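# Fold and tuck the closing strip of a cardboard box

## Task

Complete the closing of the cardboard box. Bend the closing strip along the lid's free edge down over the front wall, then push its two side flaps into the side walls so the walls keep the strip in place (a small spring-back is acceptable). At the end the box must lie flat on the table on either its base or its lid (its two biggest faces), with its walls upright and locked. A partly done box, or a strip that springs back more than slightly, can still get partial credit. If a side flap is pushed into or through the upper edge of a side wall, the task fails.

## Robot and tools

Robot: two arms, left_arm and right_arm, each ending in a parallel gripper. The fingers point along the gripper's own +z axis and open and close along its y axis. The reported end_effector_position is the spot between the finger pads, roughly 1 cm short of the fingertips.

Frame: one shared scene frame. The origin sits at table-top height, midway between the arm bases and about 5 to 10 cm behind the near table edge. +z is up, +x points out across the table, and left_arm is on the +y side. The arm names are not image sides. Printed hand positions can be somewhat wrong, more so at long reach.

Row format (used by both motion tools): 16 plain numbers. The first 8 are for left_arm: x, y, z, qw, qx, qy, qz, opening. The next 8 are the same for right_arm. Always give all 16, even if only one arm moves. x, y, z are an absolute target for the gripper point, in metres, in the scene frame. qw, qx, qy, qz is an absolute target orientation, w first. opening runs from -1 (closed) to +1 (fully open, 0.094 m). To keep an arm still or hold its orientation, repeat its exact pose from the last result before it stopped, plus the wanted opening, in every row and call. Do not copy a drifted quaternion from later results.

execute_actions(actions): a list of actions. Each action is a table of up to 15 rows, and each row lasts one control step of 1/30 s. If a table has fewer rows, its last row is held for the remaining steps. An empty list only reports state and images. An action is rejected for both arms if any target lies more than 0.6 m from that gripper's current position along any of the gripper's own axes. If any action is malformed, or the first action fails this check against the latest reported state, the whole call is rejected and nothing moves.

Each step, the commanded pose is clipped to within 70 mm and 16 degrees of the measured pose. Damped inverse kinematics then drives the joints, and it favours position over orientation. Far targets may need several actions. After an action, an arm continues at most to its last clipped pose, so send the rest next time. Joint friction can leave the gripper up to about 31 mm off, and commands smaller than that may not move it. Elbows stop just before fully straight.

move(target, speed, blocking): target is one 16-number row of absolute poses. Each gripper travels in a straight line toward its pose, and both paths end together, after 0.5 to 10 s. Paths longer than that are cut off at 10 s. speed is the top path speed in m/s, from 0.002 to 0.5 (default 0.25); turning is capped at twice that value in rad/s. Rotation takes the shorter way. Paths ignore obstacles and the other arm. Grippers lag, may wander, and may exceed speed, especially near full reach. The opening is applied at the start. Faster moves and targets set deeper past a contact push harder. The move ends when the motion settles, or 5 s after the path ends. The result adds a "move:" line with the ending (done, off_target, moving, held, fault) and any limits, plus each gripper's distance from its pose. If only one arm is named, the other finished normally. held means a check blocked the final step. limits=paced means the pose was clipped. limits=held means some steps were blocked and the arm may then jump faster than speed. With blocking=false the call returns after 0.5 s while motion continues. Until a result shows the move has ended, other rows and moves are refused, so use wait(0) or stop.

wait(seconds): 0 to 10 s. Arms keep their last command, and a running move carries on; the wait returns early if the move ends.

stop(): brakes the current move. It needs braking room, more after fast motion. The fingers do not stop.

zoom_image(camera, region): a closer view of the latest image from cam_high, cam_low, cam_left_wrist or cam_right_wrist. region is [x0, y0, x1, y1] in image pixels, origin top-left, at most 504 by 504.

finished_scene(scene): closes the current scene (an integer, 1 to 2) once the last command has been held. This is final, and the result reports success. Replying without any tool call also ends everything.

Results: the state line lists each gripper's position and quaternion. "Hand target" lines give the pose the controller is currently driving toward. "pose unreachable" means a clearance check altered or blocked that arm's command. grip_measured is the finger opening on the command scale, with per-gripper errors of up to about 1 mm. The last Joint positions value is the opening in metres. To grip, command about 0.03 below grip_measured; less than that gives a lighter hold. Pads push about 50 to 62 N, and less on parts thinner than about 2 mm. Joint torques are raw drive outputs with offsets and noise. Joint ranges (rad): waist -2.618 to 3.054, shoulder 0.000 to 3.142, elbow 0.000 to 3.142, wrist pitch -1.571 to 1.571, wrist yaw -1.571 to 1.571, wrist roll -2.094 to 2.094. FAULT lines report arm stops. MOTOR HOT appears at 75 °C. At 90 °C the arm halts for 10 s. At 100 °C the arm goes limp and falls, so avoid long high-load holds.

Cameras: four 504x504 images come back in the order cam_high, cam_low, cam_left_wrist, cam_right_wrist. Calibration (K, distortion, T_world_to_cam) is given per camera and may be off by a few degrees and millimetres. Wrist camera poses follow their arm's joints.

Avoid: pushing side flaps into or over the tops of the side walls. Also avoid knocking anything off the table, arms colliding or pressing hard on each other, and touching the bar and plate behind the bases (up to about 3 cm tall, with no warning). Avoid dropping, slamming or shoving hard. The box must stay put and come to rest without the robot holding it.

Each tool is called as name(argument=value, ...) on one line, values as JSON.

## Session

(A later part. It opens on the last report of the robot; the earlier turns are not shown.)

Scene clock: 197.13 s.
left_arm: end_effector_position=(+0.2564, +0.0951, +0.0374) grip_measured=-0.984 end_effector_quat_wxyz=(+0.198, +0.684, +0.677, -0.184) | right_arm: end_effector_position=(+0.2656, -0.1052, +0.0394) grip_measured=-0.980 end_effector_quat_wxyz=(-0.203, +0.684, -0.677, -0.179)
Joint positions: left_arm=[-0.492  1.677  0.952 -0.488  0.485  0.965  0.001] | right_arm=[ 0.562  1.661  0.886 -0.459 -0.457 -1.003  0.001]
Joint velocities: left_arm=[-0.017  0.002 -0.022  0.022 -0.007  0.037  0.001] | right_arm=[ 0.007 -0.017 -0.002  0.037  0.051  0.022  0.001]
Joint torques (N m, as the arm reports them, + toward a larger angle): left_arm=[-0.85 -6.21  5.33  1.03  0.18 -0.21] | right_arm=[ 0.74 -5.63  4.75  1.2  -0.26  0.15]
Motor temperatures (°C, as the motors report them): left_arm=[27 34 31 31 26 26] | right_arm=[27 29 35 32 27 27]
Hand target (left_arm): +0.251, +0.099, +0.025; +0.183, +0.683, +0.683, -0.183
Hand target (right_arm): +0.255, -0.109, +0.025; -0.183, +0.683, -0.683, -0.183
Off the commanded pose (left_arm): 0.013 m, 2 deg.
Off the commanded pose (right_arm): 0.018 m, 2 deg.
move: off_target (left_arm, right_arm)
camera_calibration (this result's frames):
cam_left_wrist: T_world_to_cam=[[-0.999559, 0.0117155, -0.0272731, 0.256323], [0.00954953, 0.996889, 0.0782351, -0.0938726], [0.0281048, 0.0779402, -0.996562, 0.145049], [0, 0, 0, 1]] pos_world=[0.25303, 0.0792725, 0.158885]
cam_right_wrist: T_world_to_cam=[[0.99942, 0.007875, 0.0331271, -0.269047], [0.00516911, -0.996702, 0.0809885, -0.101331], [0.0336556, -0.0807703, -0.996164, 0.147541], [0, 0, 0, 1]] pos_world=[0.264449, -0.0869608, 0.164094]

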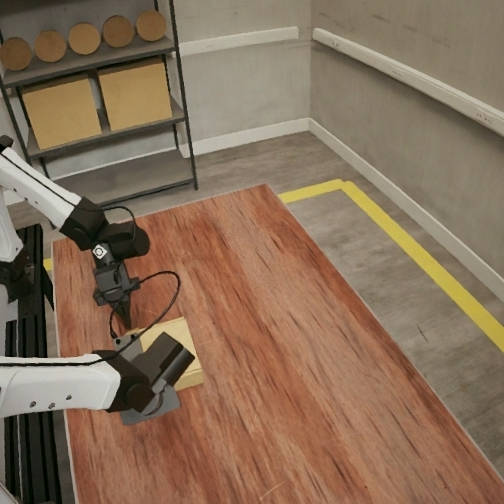

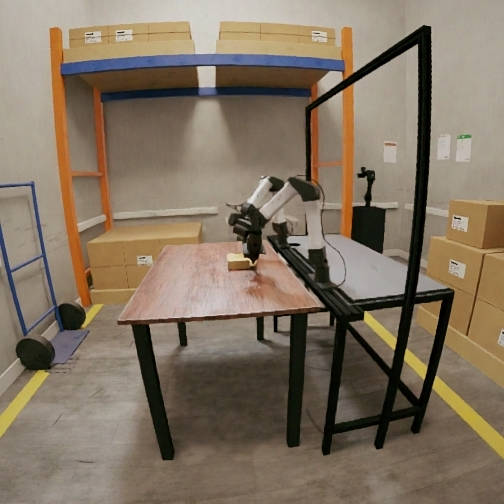

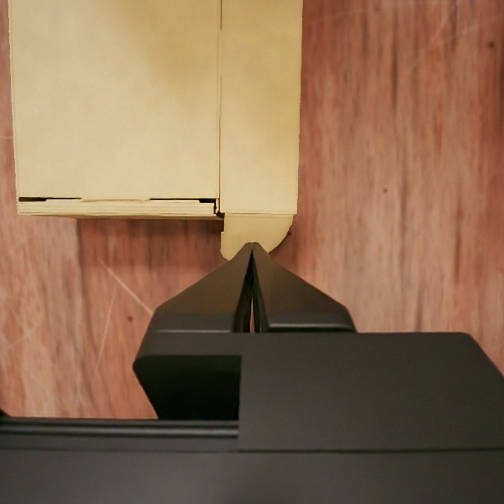

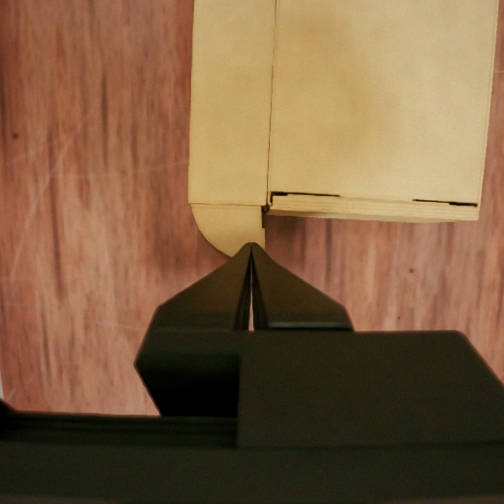

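Now inward.

move(target=[0.252,0.078,0.022,0.183,0.683,0.683,-0.183,-1, 0.25,-0.089,0.022,0.183,-0.683,0.683,0.183,-1], speed=0.02)

Scene clock: 200.63 s.
left_arm: end_effector_position=(+0.2475, +0.0810, +0.0249) grip_measured=-0.984 end_effector_quat_wxyz=(+0.183, +0.684, +0.681, -0.188) | right_arm: end_effector_position=(+0.2569, -0.0854, +0.0347) grip_measured=-0.980 end_effector_quat_wxyz=(-0.200, +0.684, -0.677, -0.184)
Joint positions: left_arm=[-0.548  1.717  0.952 -0.454  0.466  0.907  0.001] | right_arm=[ 0.633  1.683  0.886 -0.415 -0.44  -0.931  0.001]
Joint velocities: left_arm=[-0.002 -0.007  0.012  0.051 -0.022 -0.051 -0.   ] | right_arm=[-0.012 -0.007  0.007  0.037  0.037  0.037 -0.   ]
Joint torques (N m, as the arm reports them, + toward a larger angle): left_arm=[-0.84 -6.45  7.51  1.    0.11 -0.18] | right_arm=[ 0.67 -5.77  5.35  1.18 -0.22  0.09]
Motor temperatures (°C, as the motors report them): left_arm=[27 34 31 31 26 26] | right_arm=[27 29 35 32 27 27]
Hand target (left_arm): +0.252, +0.078, +0.022; +0.183, +0.683, +0.683, -0.182
Hand target (right_arm): +0.250, -0.089, +0.022; -0.183, +0.683, -0.683, -0.184
Off the commanded pose (left_arm): 0.006 m, 1 deg.
Off the commanded pose (right_arm): 0.015 m, 2 deg.
move: off_target (right_arm)
camera_calibration (this result's frames):
cam_left_wrist: T_world_to_cam=[[-0.999922, 0.0124577, 0.000340988, 0.246595], [0.0124339, 0.995407, 0.0949237, -0.0798026], [0.000843114, 0.0949206, -0.995484, 0.139338], [0, 0, 0, 1]] pos_world=[0.24745, 0.063138, 0.1462]
cam_right_wrist: T_world_to_cam=[[0.999684, 0.0118346, 0.02218, -0.259719], [0.0100227, -0.996737, 0.0800958, -0.0824335], [0.0230555, -0.0798482, -0.99654, 0.147513], [0, 0, 0, 1]] pos_world=[0.257062, -0.0673122, 0.159366]

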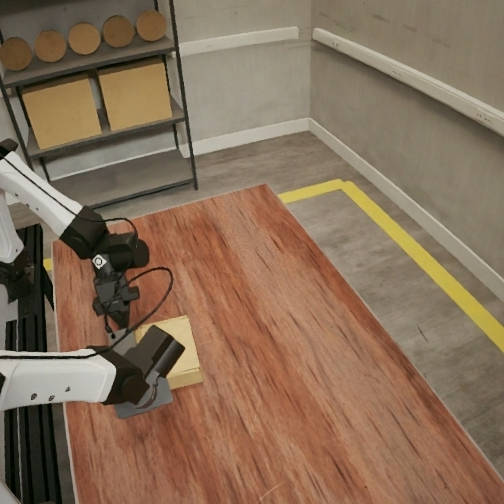

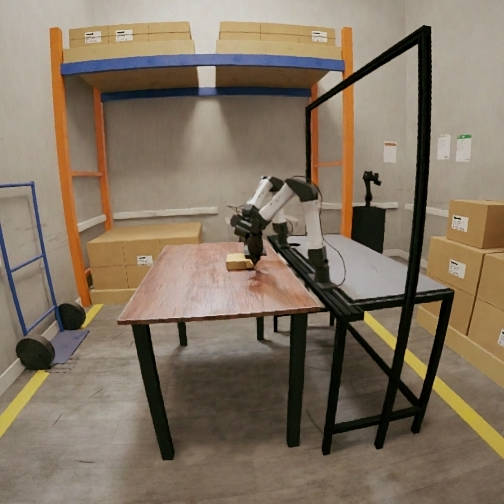

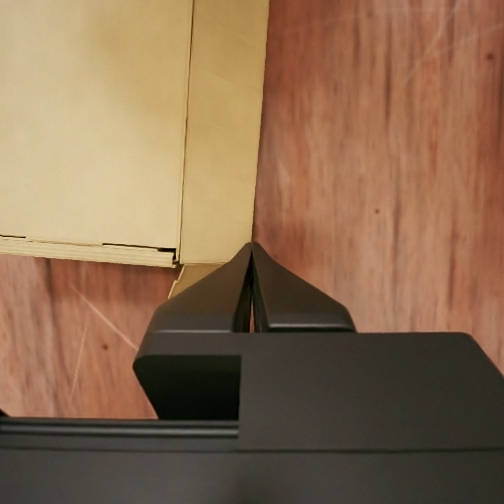

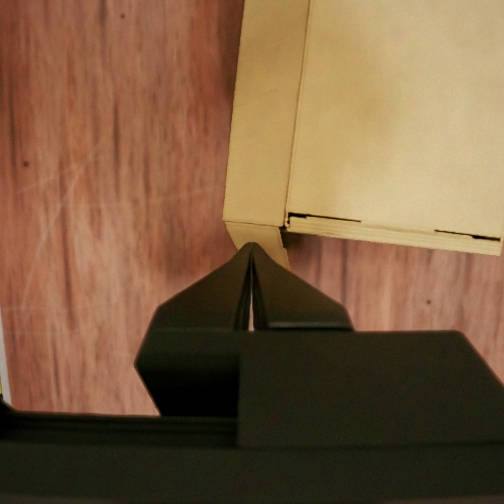

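move(target=[0.25,0.13,0.1,0.183,0.683,0.683,-0.183,-1, 0.25,-0.14,0.1,0.183,-0.683,0.683,0.183,-1], speed=0.1)

zoom_image(camera="cam_low", region=[215,235,275,280])

Scene clock: 206.17 s.
left_arm: end_effector_position=(+0.2497, +0.1276, +0.0901) grip_measured=-0.984 end_effector_quat_wxyz=(+0.176, +0.683, +0.685, -0.184) | right_arm: end_effector_position=(+0.2457, -0.1419, +0.0897) grip_measured=-0.980 end_effector_quat_wxyz=(-0.171, +0.682, -0.687, -0.182)
Joint positions: left_arm=[-0.405  1.556  1.065 -0.811  0.497  1.059  0.001] | right_arm=[ 0.483  1.498  0.963 -0.803 -0.463 -1.089  0.001]
Joint velocities: left_arm=[-0.017 -0.002  0.002 -0.051 -0.022 -0.007 -0.   ] | right_arm=[ 0.002 -0.002  0.002  0.007 -0.037  0.022  0.   ]
Joint torques (N m, as the arm reports them, + toward a larger angle): left_arm=[ 0.42 -8.36  7.99  0.6   0.36  0.01] | right_arm=[-0.76 -6.46  9.06  0.75 -0.44 -0.05]
Motor temperatures (°C, as the motors report them): left_arm=[27 34 32 31 26 26] | right_arm=[27 30 35 32 27 27]
Hand target (left_arm): +0.251, +0.129, +0.100; +0.184, +0.682, +0.683, -0.184
Hand target (right_arm): +0.250, -0.141, +0.100; -0.183, +0.683, -0.683, -0.181
Off the commanded pose (left_arm): 0.010 m, 1 deg.
Off the commanded pose (right_arm): 0.011 m, 1 deg.
move: off_target (right_arm)
camera_calibration (this result's frames):
cam_left_wrist: T_world_to_cam=[[-0.999955, 0.0070578, 0.00627408, 0.248265], [0.00771144, 0.993776, 0.111127, -0.132482], [-0.00545072, 0.11117, -0.993786, 0.19912], [0, 0, 0, 1]] pos_world=[0.25036, 0.107769, 0.211047]
cam_right_wrist: T_world_to_cam=[[0.999813, 0.00543848, -0.0185411, -0.246318], [0.00769529, -0.992264, 0.123911, -0.145765], [-0.0177238, -0.12403, -0.99212, 0.201453], [0, 0, 0, 1]] pos_world=[0.250964, -0.118311, 0.213361]

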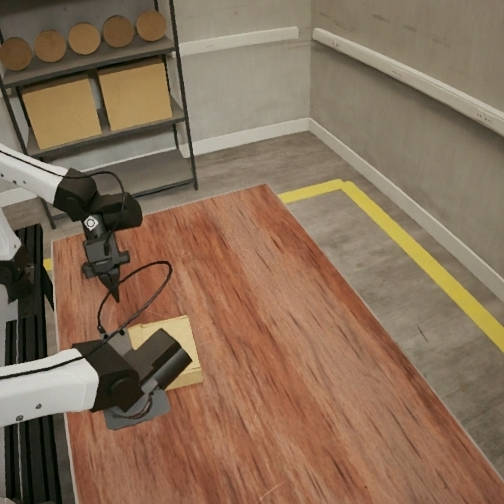

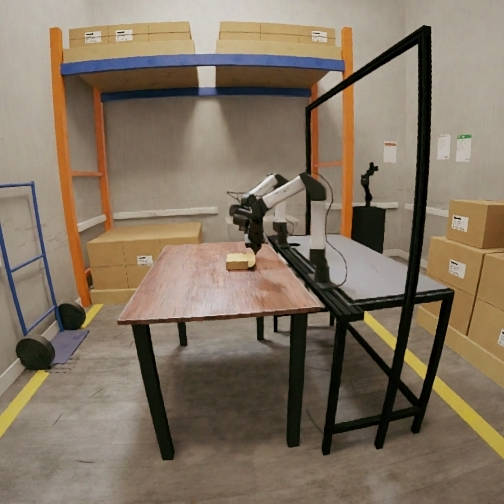

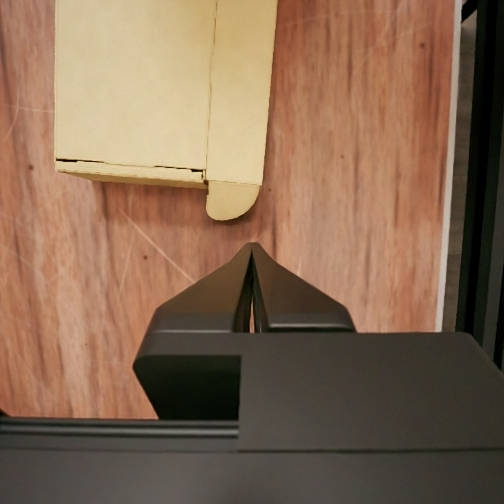

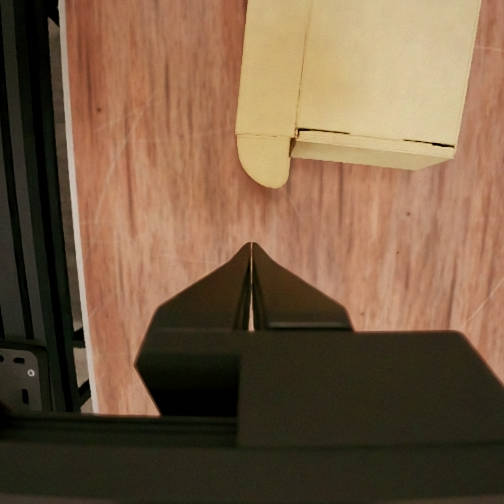

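Region (215, 235, 275, 280) of cam_low's 504x504 image, scaled by 8.400, with more detail than that image has; it fills the top 378 rows of this view, and the rest is white.

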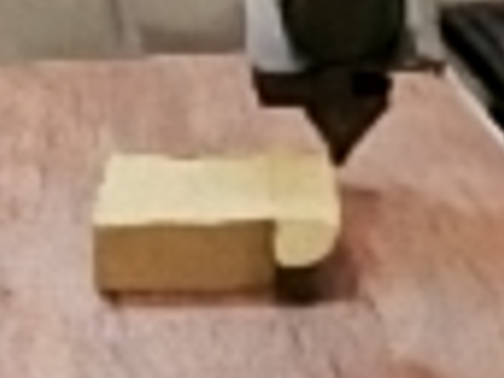

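move(target=[0.19,0.06,0.09,0.25,-0.433,0.75,-0.433,-0.2, 0.25,-0.14,0.1,0.183,-0.683,0.683,0.183,-1], speed=0.3)

Scene clock: 241.23 s.
left_arm: end_effector_position=(+0.1912, +0.0618, +0.0916) grip_measured=-0.202 end_effector_quat_wxyz=(+0.248, -0.425, +0.751, -0.441) | right_arm: end_effector_position=(+0.2451, -0.1417, +0.0898) grip_measured=-0.980 end_effector_quat_wxyz=(-0.171, +0.683, -0.687, -0.183)
Joint positions: left_arm=[-1.21   1.257  0.406  0.268 -0.604 -1.966  0.038] | right_arm=[ 0.483  1.498  0.963 -0.805 -0.466 -1.09   0.001]
Joint velocities: left_arm=[-0.012 -0.002 -0.002 -0.081  0.022  0.051 -0.001] | right_arm=[-0.002 -0.012  0.007 -0.022  0.022  0.037 -0.001]
Joint torques (N m, as the arm reports them, + toward a larger angle): left_arm=[-1.02 -2.38  8.1   1.45 -0.31 -0.08] | right_arm=[-0.64 -6.59  9.01  0.71 -0.43 -0.03]
Motor temperatures (°C, as the motors report them): left_arm=[27 36 35 32 26 26] | right_arm=[27 31 38 31 27 27]
Hand target (left_arm): +0.191, +0.060, +0.089; +0.252, -0.426, +0.754, -0.432
Hand target (right_arm): +0.250, -0.140, +0.100; -0.183, +0.683, -0.683, -0.183
Off the commanded pose (left_arm): 0.003 m, 1 deg.
Off the commanded pose (right_arm): 0.011 m, 1 deg.
move: off_target (right_arm)
camera_calibration (this result's frames):
cam_left_wrist: T_world_to_cam=[[0.414976, -0.258024, 0.872479, -0.1432], [-0.858223, -0.429389, 0.281209, 0.171117], [0.302074, -0.865476, -0.399628, 0.154726], [0, 0, 0, 1]] pos_world=[0.159542, 0.170438, 0.138652]
cam_right_wrist: T_world_to_cam=[[0.999759, 0.00702602, -0.0207906, -0.245281], [0.0095178, -0.992448, 0.122293, -0.145921], [-0.0197743, -0.122462, -0.992276, 0.202314], [0, 0, 0, 1]] pos_world=[0.250611, -0.11832, 0.213497]

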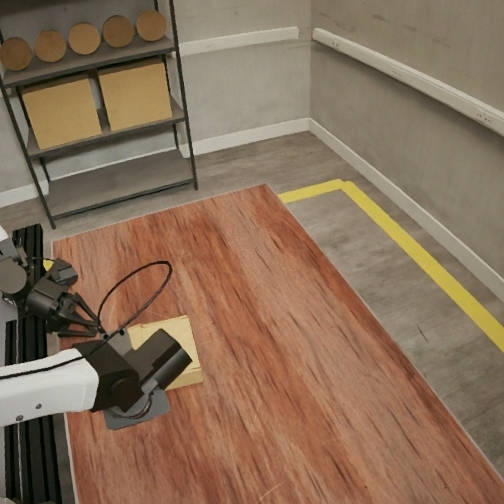

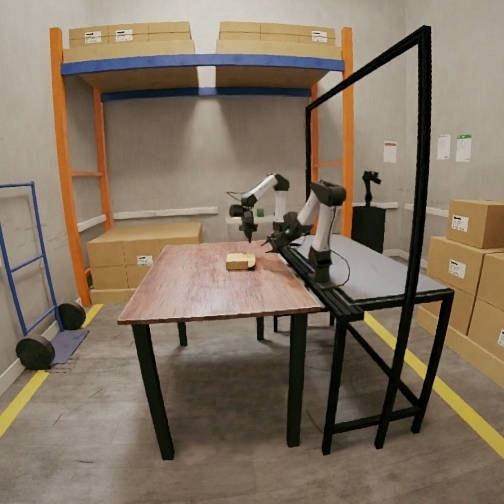

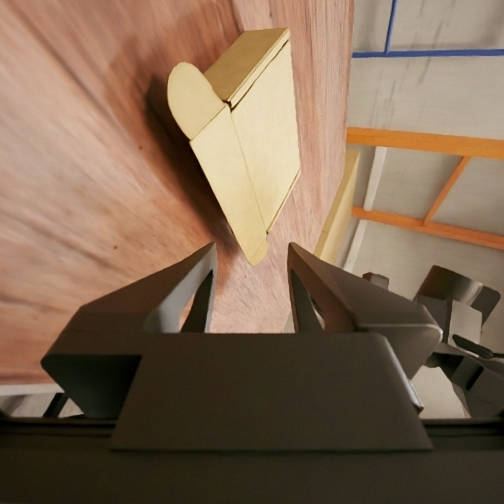

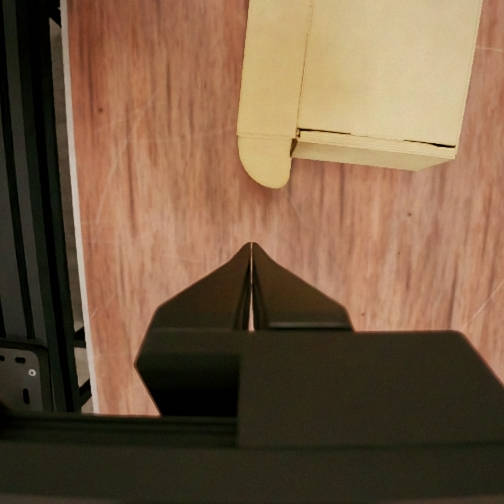

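move(target=[0.205,0.03,0.05,0.25,-0.433,0.75,-0.433,-0.2, 0.25,-0.14,0.1,0.183,-0.683,0.683,0.183,-1], speed=0.1)

move(target=[0.248,0.005,0.043,0.25,-0.433,0.75,-0.433,-0.2, 0.25,-0.14,0.1,0.183,-0.683,0.683,0.183,-1], speed=0.05)

Scene clock: 246.53 s.
left_arm: end_effector_position=(+0.2004, +0.0346, +0.0496) grip_measured=-0.202 end_effector_quat_wxyz=(+0.249, -0.427, +0.755, -0.430) | right_arm: end_effector_position=(+0.2451, -0.1417, +0.0898) grip_measured=-0.980 end_effector_quat_wxyz=(-0.171, +0.683, -0.687, -0.183)
Joint positions: left_arm=[-1.21   1.56   0.448  0.501 -0.606 -1.975  0.038] | right_arm=[ 0.483  1.498  0.963 -0.805 -0.466 -1.09   0.001]
Joint velocities: left_arm=[ 0.012  0.002 -0.002 -0.037  0.051 -0.095 -0.001] | right_arm=[-0.002  0.002 -0.002 -0.007 -0.066 -0.037  0.001]
Joint torques (N m, as the arm reports them, + toward a larger angle): left_arm=[ 0.44 -4.22  7.02  1.72 -0.23 -0.08] | right_arm=[-0.72 -6.42  9.15  0.74 -0.43  0.01]
Motor temperatures (°C, as the motors report them): left_arm=[27 35 35 32 26 26] | right_arm=[27 31 38 31 27 27]
Hand target (left_arm): +0.205, +0.031, +0.050; +0.250, -0.433, +0.750, -0.433
Hand target (right_arm): +0.250, -0.140, +0.100; -0.183, +0.683, -0.683, -0.183
Off the commanded pose (left_arm): 0.007 m, 1 deg.
Off the commanded pose (right_arm): 0.011 m, 1 deg.
move: off_target (right_arm)
camera_calibration (this result's frames):
cam_left_wrist: T_world_to_cam=[[0.426984, -0.273186, 0.862006, -0.118788], [-0.852331, -0.43998, 0.282754, 0.178219], [0.302021, -0.855446, -0.420709, 0.11236], [0, 0, 0, 1]] pos_world=[0.168687, 0.14208, 0.0992748]
cam_right_wrist: T_world_to_cam=[[0.999759, 0.00702602, -0.0207906, -0.245281], [0.0095178, -0.992448, 0.122293, -0.145921], [-0.0197743, -0.122462, -0.992276, 0.202314], [0, 0, 0, 1]] pos_world=[0.250611, -0.11832, 0.213497]

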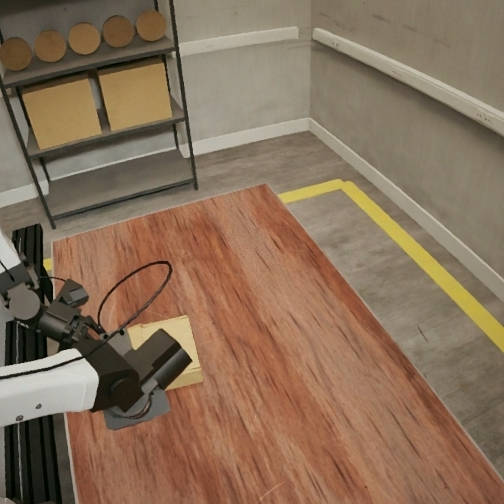

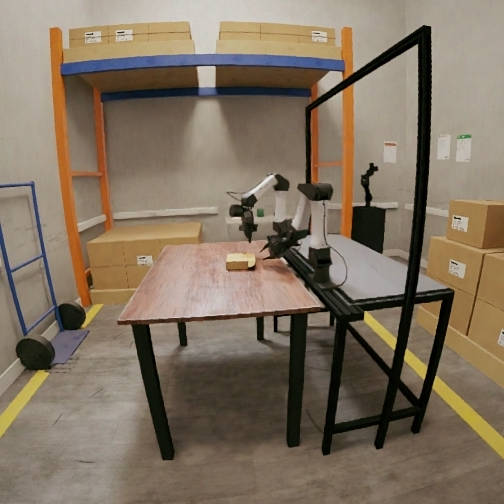

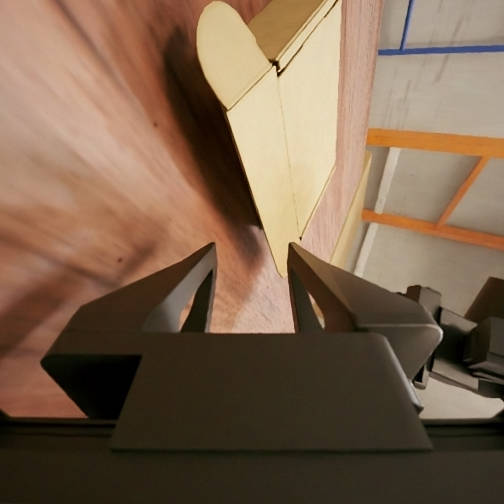

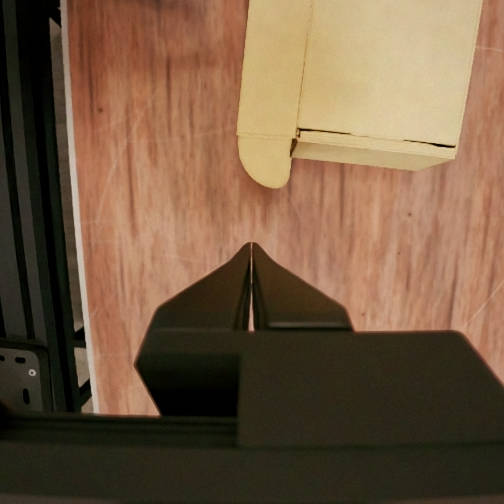

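Scene clock: 247.97 s.
left_arm: end_effector_position=(+0.2448, +0.0097, +0.0440) grip_measured=-0.202 end_effector_quat_wxyz=(+0.251, -0.435, +0.749, -0.432) | right_arm: end_effector_position=(+0.2451, -0.1417, +0.0898) grip_measured=-0.980 end_effector_quat_wxyz=(-0.171, +0.683, -0.687, -0.183)
Joint positions: left_arm=[-1.093  1.726  0.589  0.568 -0.52  -1.913  0.038] | right_arm=[ 0.483  1.498  0.963 -0.805 -0.466 -1.09   0.001]
Joint velocities: left_arm=[-0.007 -0.002  0.012  0.007  0.022  0.007 -0.   ] | right_arm=[ 0.022 -0.002  0.007 -0.037 -0.022 -0.007 -0.   ]
Joint torques (N m, as the arm reports them, + toward a larger angle): left_arm=[ 0.19 -5.84  6.9   1.74 -0.11  0.01] | right_arm=[-0.9  -6.43  8.98  0.75 -0.42  0.01]
Motor temperatures (°C, as the motors report them): left_arm=[27 35 35 33 26 26] | right_arm=[27 31 38 31 27 27]
Hand target (left_arm): +0.248, +0.006, +0.043; +0.249, -0.433, +0.750, -0.433
Hand target (right_arm): +0.250, -0.140, +0.100; -0.183, +0.683, -0.683, -0.183
Off the commanded pose (left_arm): 0.006 m, 0 deg.
Off the commanded pose (right_arm): 0.011 m, 1 deg.
move: off_target (right_arm)
camera_calibration (this result's frames):
cam_left_wrist: T_world_to_cam=[[0.430934, -0.257146, 0.864969, -0.141014], [-0.844995, -0.451365, 0.286797, 0.204857], [0.316669, -0.854485, -0.411796, 0.0712961], [0, 0, 0, 1]] pos_world=[0.211293, 0.117125, 0.0925804]
cam_right_wrist: T_world_to_cam=[[0.999759, 0.00702602, -0.0207906, -0.245281], [0.0095178, -0.992448, 0.122293, -0.145921], [-0.0197743, -0.122462, -0.992276, 0.202314], [0, 0, 0, 1]] pos_world=[0.250611, -0.11832, 0.213497]

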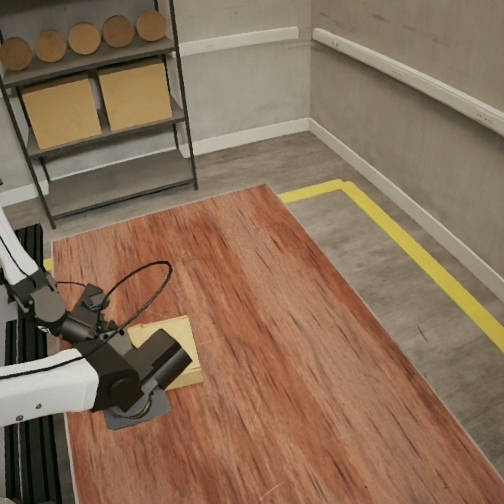

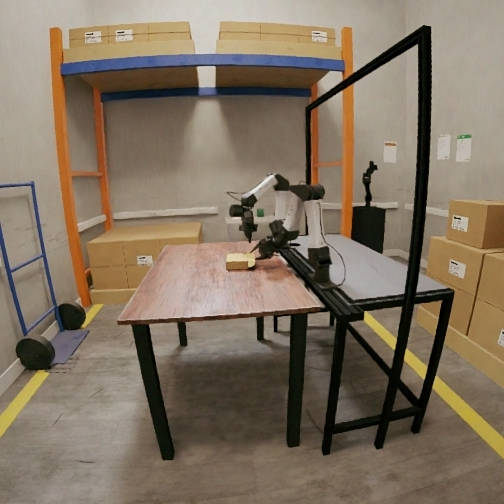

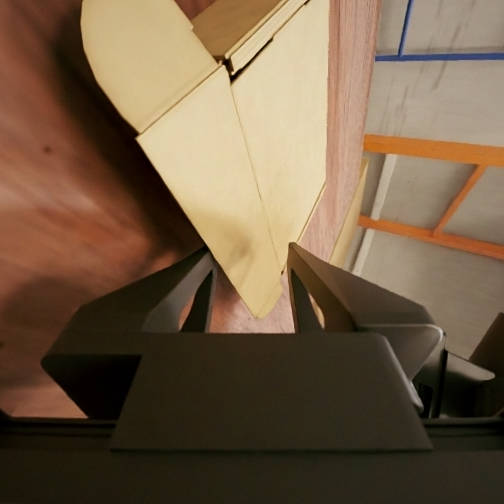

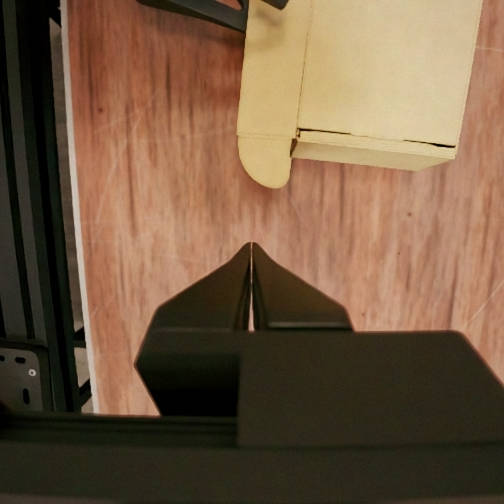

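move(target=[0.254,0.002,0.046,0.25,-0.433,0.75,-0.433,-0.2, 0.255,-0.105,0.06,0.183,-0.683,0.683,0.183,-1], speed=0.05)

move(target=[0.254,0.002,0.046,0.25,-0.433,0.75,-0.433,-1, 0.255,-0.105,0.06,0.183,-0.683,0.683,0.183,-1], speed=0.05)

Scene clock: 254.47 s.
left_arm: end_effector_position=(+0.2509, +0.0031, +0.0522) grip_measured=-0.202 end_effector_quat_wxyz=(+0.250, -0.434, +0.745, -0.442) | right_arm: end_effector_position=(+0.2619, -0.1023, +0.0724) grip_measured=-0.980 end_effector_quat_wxyz=(-0.200, +0.684, -0.678, -0.182)
Joint positions: left_arm=[-1.082  1.726  0.615  0.568 -0.508 -1.904  0.038] | right_arm=[ 0.576  1.596  0.963 -0.603 -0.455 -0.99   0.001]
Joint velocities: left_arm=[-0.002 -0.007 -0.007  0.007 -0.022  0.022 -0.001] | right_arm=[-0.012 -0.017  0.012 -0.007 -0.007 -0.007 -0.001]
Joint torques (N m, as the arm reports them, + toward a larger angle): left_arm=[ 0.31 -5.64  7.08  1.62 -0.12  0.07] | right_arm=[ 0.61 -5.63  5.5   1.13 -0.25  0.16]
Motor temperatures (°C, as the motors report them): left_arm=[27 35 35 34 26 26] | right_arm=[27 31 38 31 27 27]
Hand target (left_arm): +0.254, +0.002, +0.046; +0.250, -0.433, +0.750, -0.433
Hand target (right_arm): +0.255, -0.105, +0.060; -0.183, +0.683, -0.683, -0.184
Off the commanded pose (left_arm): 0.007 m, 1 deg.
Off the commanded pose (right_arm): 0.014 m, 2 deg.
move: off_target (right_arm)
camera_calibration (this result's frames):
cam_left_wrist: T_world_to_cam=[[0.421583, -0.24195, 0.873915, -0.150587], [-0.849468, -0.442595, 0.287253, 0.205756], [0.31729, -0.863464, -0.392119, 0.066005], [0, 0, 0, 1]] pos_world=[0.217325, 0.111625, 0.0983776]
cam_right_wrist: T_world_to_cam=[[0.999626, 0.0100017, 0.0254494, -0.265782], [0.00786168, -0.996532, 0.08284, -0.101944], [0.0261897, -0.082609, -0.996238, 0.18246], [0, 0, 0, 1]] pos_world=[0.261706, -0.0838594, 0.196983]

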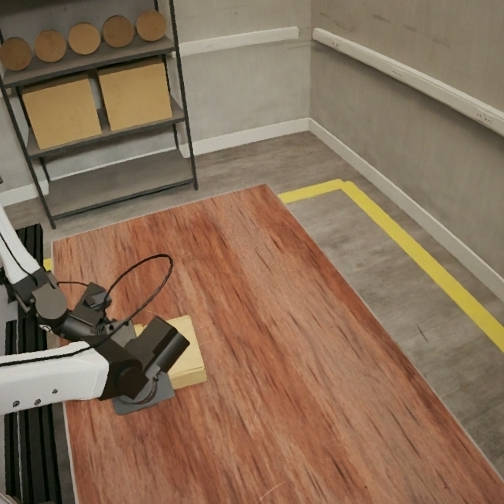

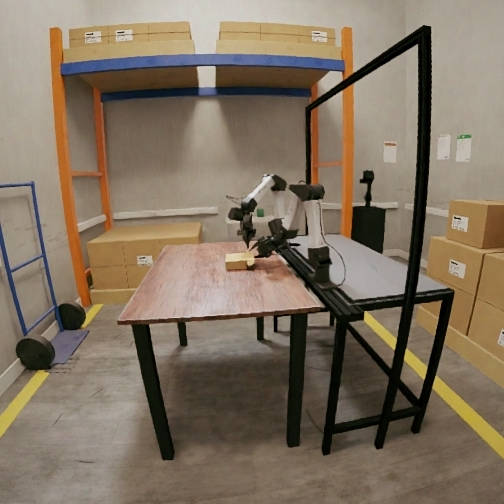

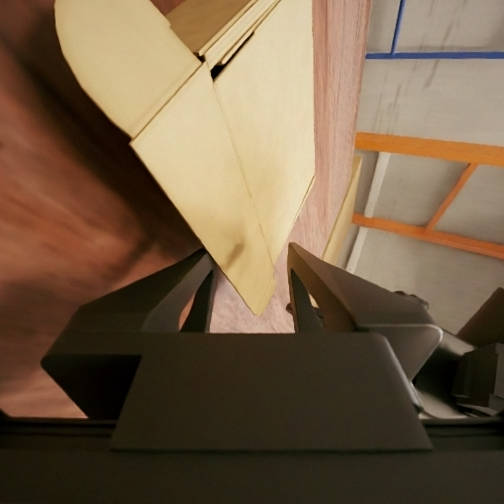

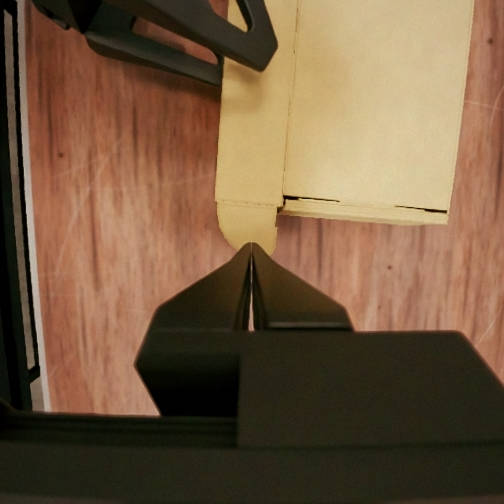

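Scene clock: 255.17 s.
left_arm: end_effector_position=(+0.2550, -0.0026, +0.0631) grip_measured=-0.974 end_effector_quat_wxyz=(+0.251, -0.437, +0.730, -0.462) | right_arm: end_effector_position=(+0.2625, -0.1022, +0.0724) grip_measured=-0.980 end_effector_quat_wxyz=(-0.201, +0.684, -0.678, -0.181)
Joint positions: left_arm=[-1.082  1.725  0.625  0.606 -0.516 -1.906  0.001] | right_arm=[ 0.576  1.596  0.963 -0.601 -0.454 -0.99   0.001]
Joint velocities: left_arm=[-0.017  0.007  0.007 -0.022 -0.007  0.037  0.   ] | right_arm=[ 0.017  0.007  0.007 -0.066 -0.022 -0.007  0.   ]
Joint torques (N m, as the arm reports them, + toward a larger angle): left_arm=[ 0.29 -5.94  6.37  1.28 -0.03  0.05] | right_arm=[ 0.45 -5.7   5.52  1.16 -0.22  0.15]
Motor temperatures (°C, as the motors report them): left_arm=[27 35 35 33 26 26] | right_arm=[27 31 38 31 27 27]
Hand target (left_arm): +0.253, +0.003, +0.046; +0.250, -0.433, +0.750, -0.433
Hand target (right_arm): +0.255, -0.105, +0.060; -0.183, +0.683, -0.683, -0.183
Off the commanded pose (left_arm): 0.018 m, 4 deg.
Off the commanded pose (right_arm): 0.015 m, 2 deg.
move: off_target (left_arm, right_arm)
camera_calibration (this result's frames):
cam_left_wrist: T_world_to_cam=[[0.402514, -0.201179, 0.893034, -0.159425], [-0.852728, -0.437197, 0.285857, 0.204516], [0.332923, -0.876576, -0.347529, 0.0572401], [0, 0, 0, 1]] pos_world=[0.219511, 0.107516, 0.103802]
cam_right_wrist: T_world_to_cam=[[0.999571, 0.00931535, 0.0277796, -0.266552], [0.00698988, -0.996553, 0.0826637, -0.10161], [0.0284539, -0.082434, -0.99619, 0.181954], [0, 0, 0, 1]] pos_world=[0.261971, -0.083778, 0.197065]

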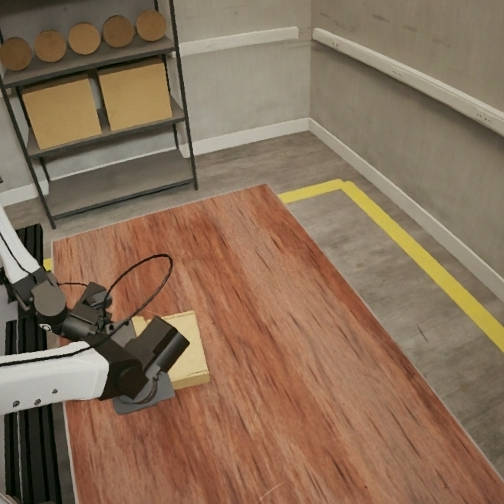

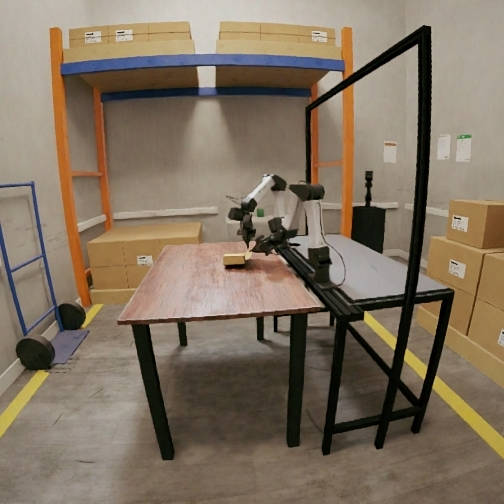

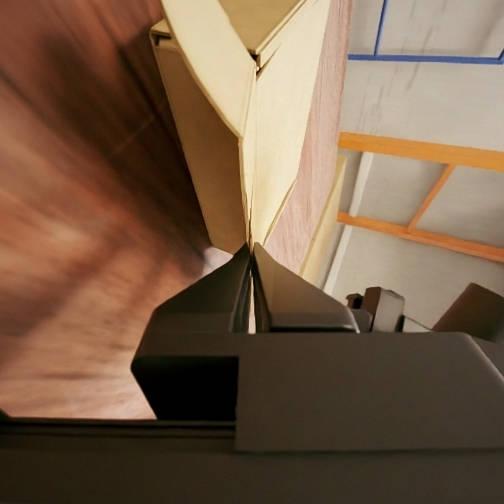

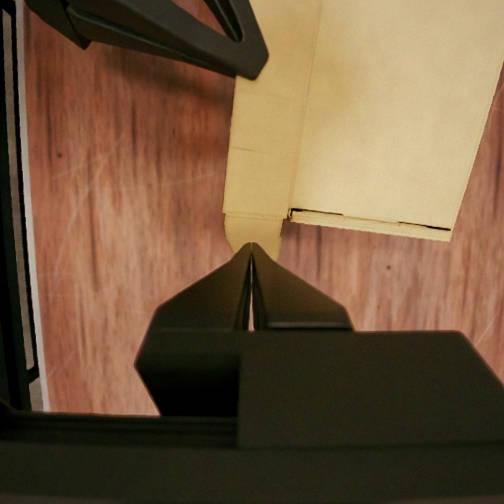

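move(target=[0.255,-0.0026,0.063,0.251,-0.437,0.73,-0.462,-1, 0.258,-0.102,0.035,0.183,-0.683,0.683,0.183,-1], speed=0.03)

move(target=[0.255,-0.0026,0.063,0.251,-0.437,0.73,-0.462,-1, 0.258,-0.075,0.03,0.183,-0.683,0.683,0.183,-1], speed=0.03)

Scene clock: 259.73 s.
left_arm: end_effector_position=(+0.2566, -0.0037, +0.0671) grip_measured=-0.974 end_effector_quat_wxyz=(+0.253, -0.438, +0.724, -0.469) | right_arm: end_effector_position=(+0.2691, -0.0988, +0.0505) grip_measured=-0.980 end_effector_quat_wxyz=(-0.205, +0.683, -0.678, -0.179)
Joint positions: left_arm=[-1.082  1.725  0.625  0.625 -0.523 -1.906  0.001] | right_arm=[ 0.576  1.656  0.929 -0.497 -0.452 -0.986  0.001]
Joint velocities: left_arm=[ 0.007  0.002 -0.022 -0.007 -0.022  0.037  0.001] | right_arm=[-0.017 -0.032 -0.002  0.066  0.037 -0.007  0.001]
Joint torques (N m, as the arm reports them, + toward a larger angle): left_arm=[-0.45 -7.53  6.07  1.57 -0.13 -0.03] | right_arm=[ 0.79 -5.68  4.7   1.21 -0.25  0.1 ]
Motor temperatures (°C, as the motors report them): left_arm=[27 35 35 33 26 26] | right_arm=[27 31 38 32 27 27]
Hand target (left_arm): +0.255, -0.003, +0.063; +0.251, -0.437, +0.730, -0.462
Hand target (right_arm): +0.258, -0.102, +0.035; -0.183, +0.683, -0.683, -0.183
Off the commanded pose (left_arm): 0.005 m, 1 deg.
Off the commanded pose (right_arm): 0.019 m, 3 deg.
move: off_target (right_arm)
camera_calibration (this result's frames):
cam_left_wrist: T_world_to_cam=[[0.393327, -0.184535, 0.900689, -0.161992], [-0.853574, -0.437303, 0.283157, 0.204634], [0.341621, -0.880178, -0.329517, 0.0536382], [0, 0, 0, 1]] pos_world=[0.220062, 0.106805, 0.105635]
cam_right_wrist: T_world_to_cam=[[0.999359, 0.00556754, 0.0353725, -0.273276], [0.00272935, -0.996808, 0.0797844, -0.0952122], [0.0357038, -0.0796367, -0.996184, 0.15848], [0, 0, 0, 1]] pos_world=[0.267702, -0.0807661, 0.175138]

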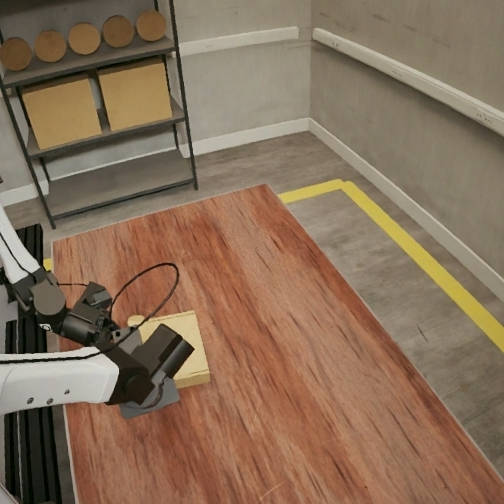

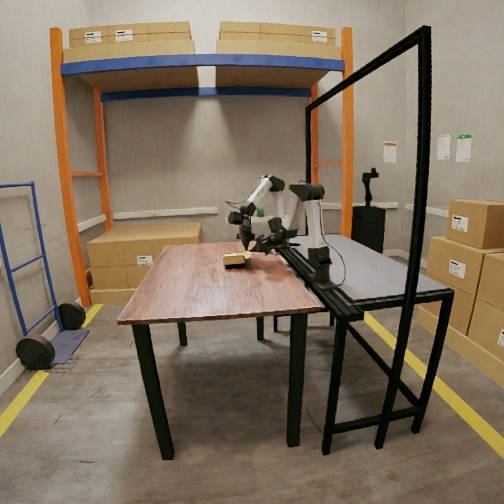

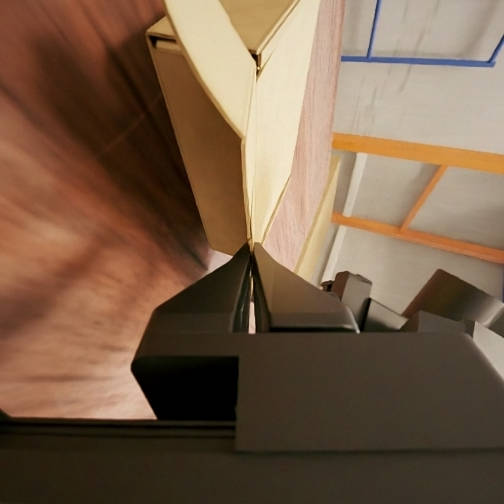

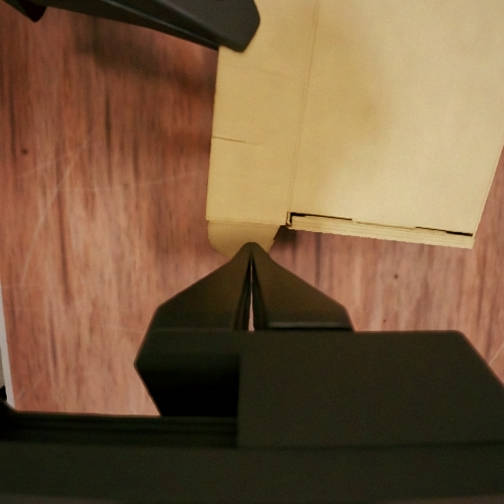

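Scene clock: 261.10 s.
left_arm: end_effector_position=(+0.2572, -0.0026, +0.0672) grip_measured=-0.974 end_effector_quat_wxyz=(+0.256, -0.439, +0.723, -0.468) | right_arm: end_effector_position=(+0.2574, -0.0843, +0.0309) grip_measured=-0.980 end_effector_quat_wxyz=(-0.175, +0.680, -0.690, -0.176)
Joint positions: left_arm=[-1.082  1.725  0.625  0.624 -0.53  -1.906  0.001] | right_arm=[ 0.649  1.715  0.929 -0.465 -0.408 -0.905  0.001]
Joint velocities: left_arm=[-0.012 -0.012 -0.007  0.022  0.022 -0.022 -0.   ] | right_arm=[ 0.002  0.002 -0.012 -0.007  0.037 -0.022  0.   ]
Joint torques (N m, as the arm reports them, + toward a larger angle): left_arm=[-0.5  -7.57  6.03  1.59 -0.07 -0.04] | right_arm=[ 1.35 -6.13  7.25  1.31 -0.42  0.1 ]
Motor temperatures (°C, as the motors report them): left_arm=[27 35 35 34 26 26] | right_arm=[27 31 38 32 27 27]
Hand target (left_arm): +0.255, -0.002, +0.063; +0.251, -0.437, +0.730, -0.462
Hand target (right_arm): +0.258, -0.075, +0.030; -0.183, +0.683, -0.683, -0.184
Off the commanded pose (left_arm): 0.005 m, 1 deg.
Off the commanded pose (right_arm): 0.009 m, 1 deg.
move: done
camera_calibration (this result's frames):
cam_left_wrist: T_world_to_cam=[[0.39197, -0.1844, 0.901308, -0.161842], [-0.851596, -0.44338, 0.279639, 0.205366], [0.348056, -0.877161, -0.330826, 0.0528209], [0, 0, 0, 1]] pos_world=[0.219941, 0.107544, 0.105916]
cam_right_wrist: T_world_to_cam=[[0.999968, -0.00417753, -0.00682744, -0.260626], [-0.00328354, -0.992016, 0.126071, -0.0785746], [-0.00729959, -0.126044, -0.991998, 0.147626], [0, 0, 0, 1]] pos_world=[0.261437, -0.0604287, 0.154571]

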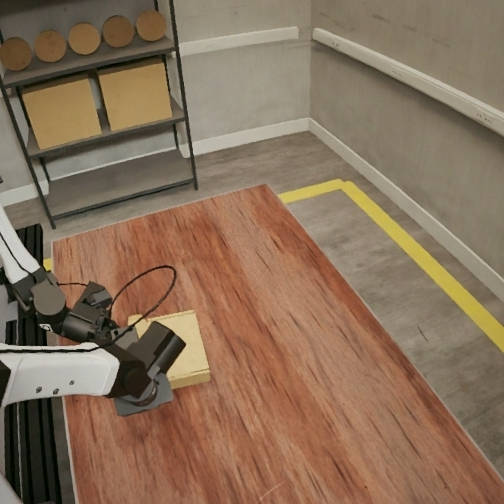

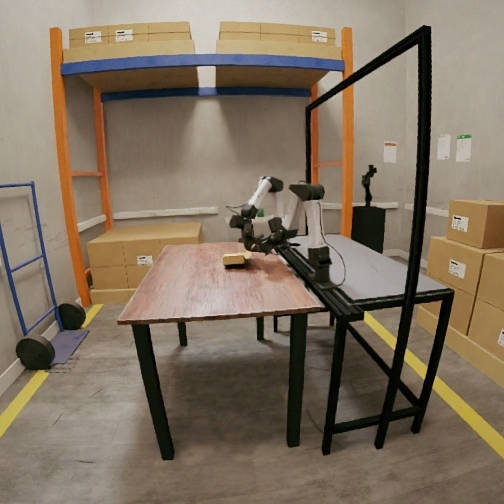

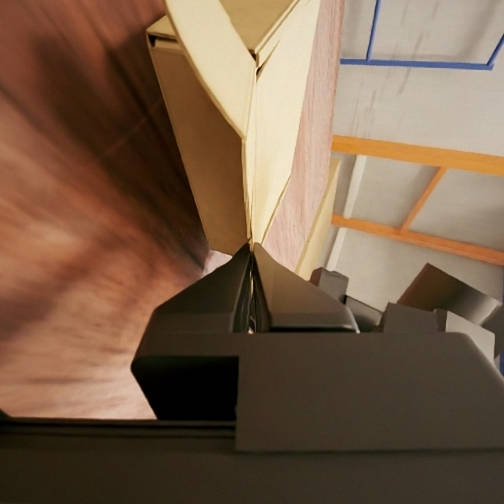

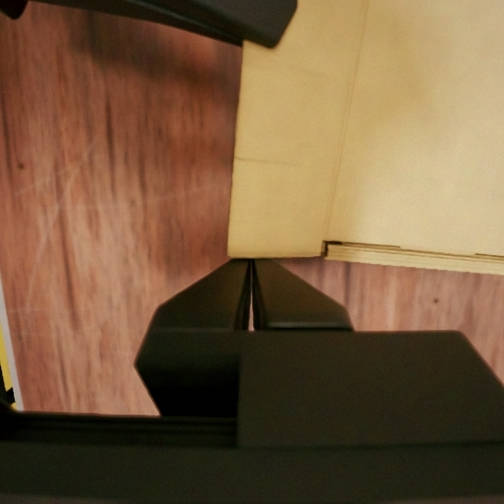

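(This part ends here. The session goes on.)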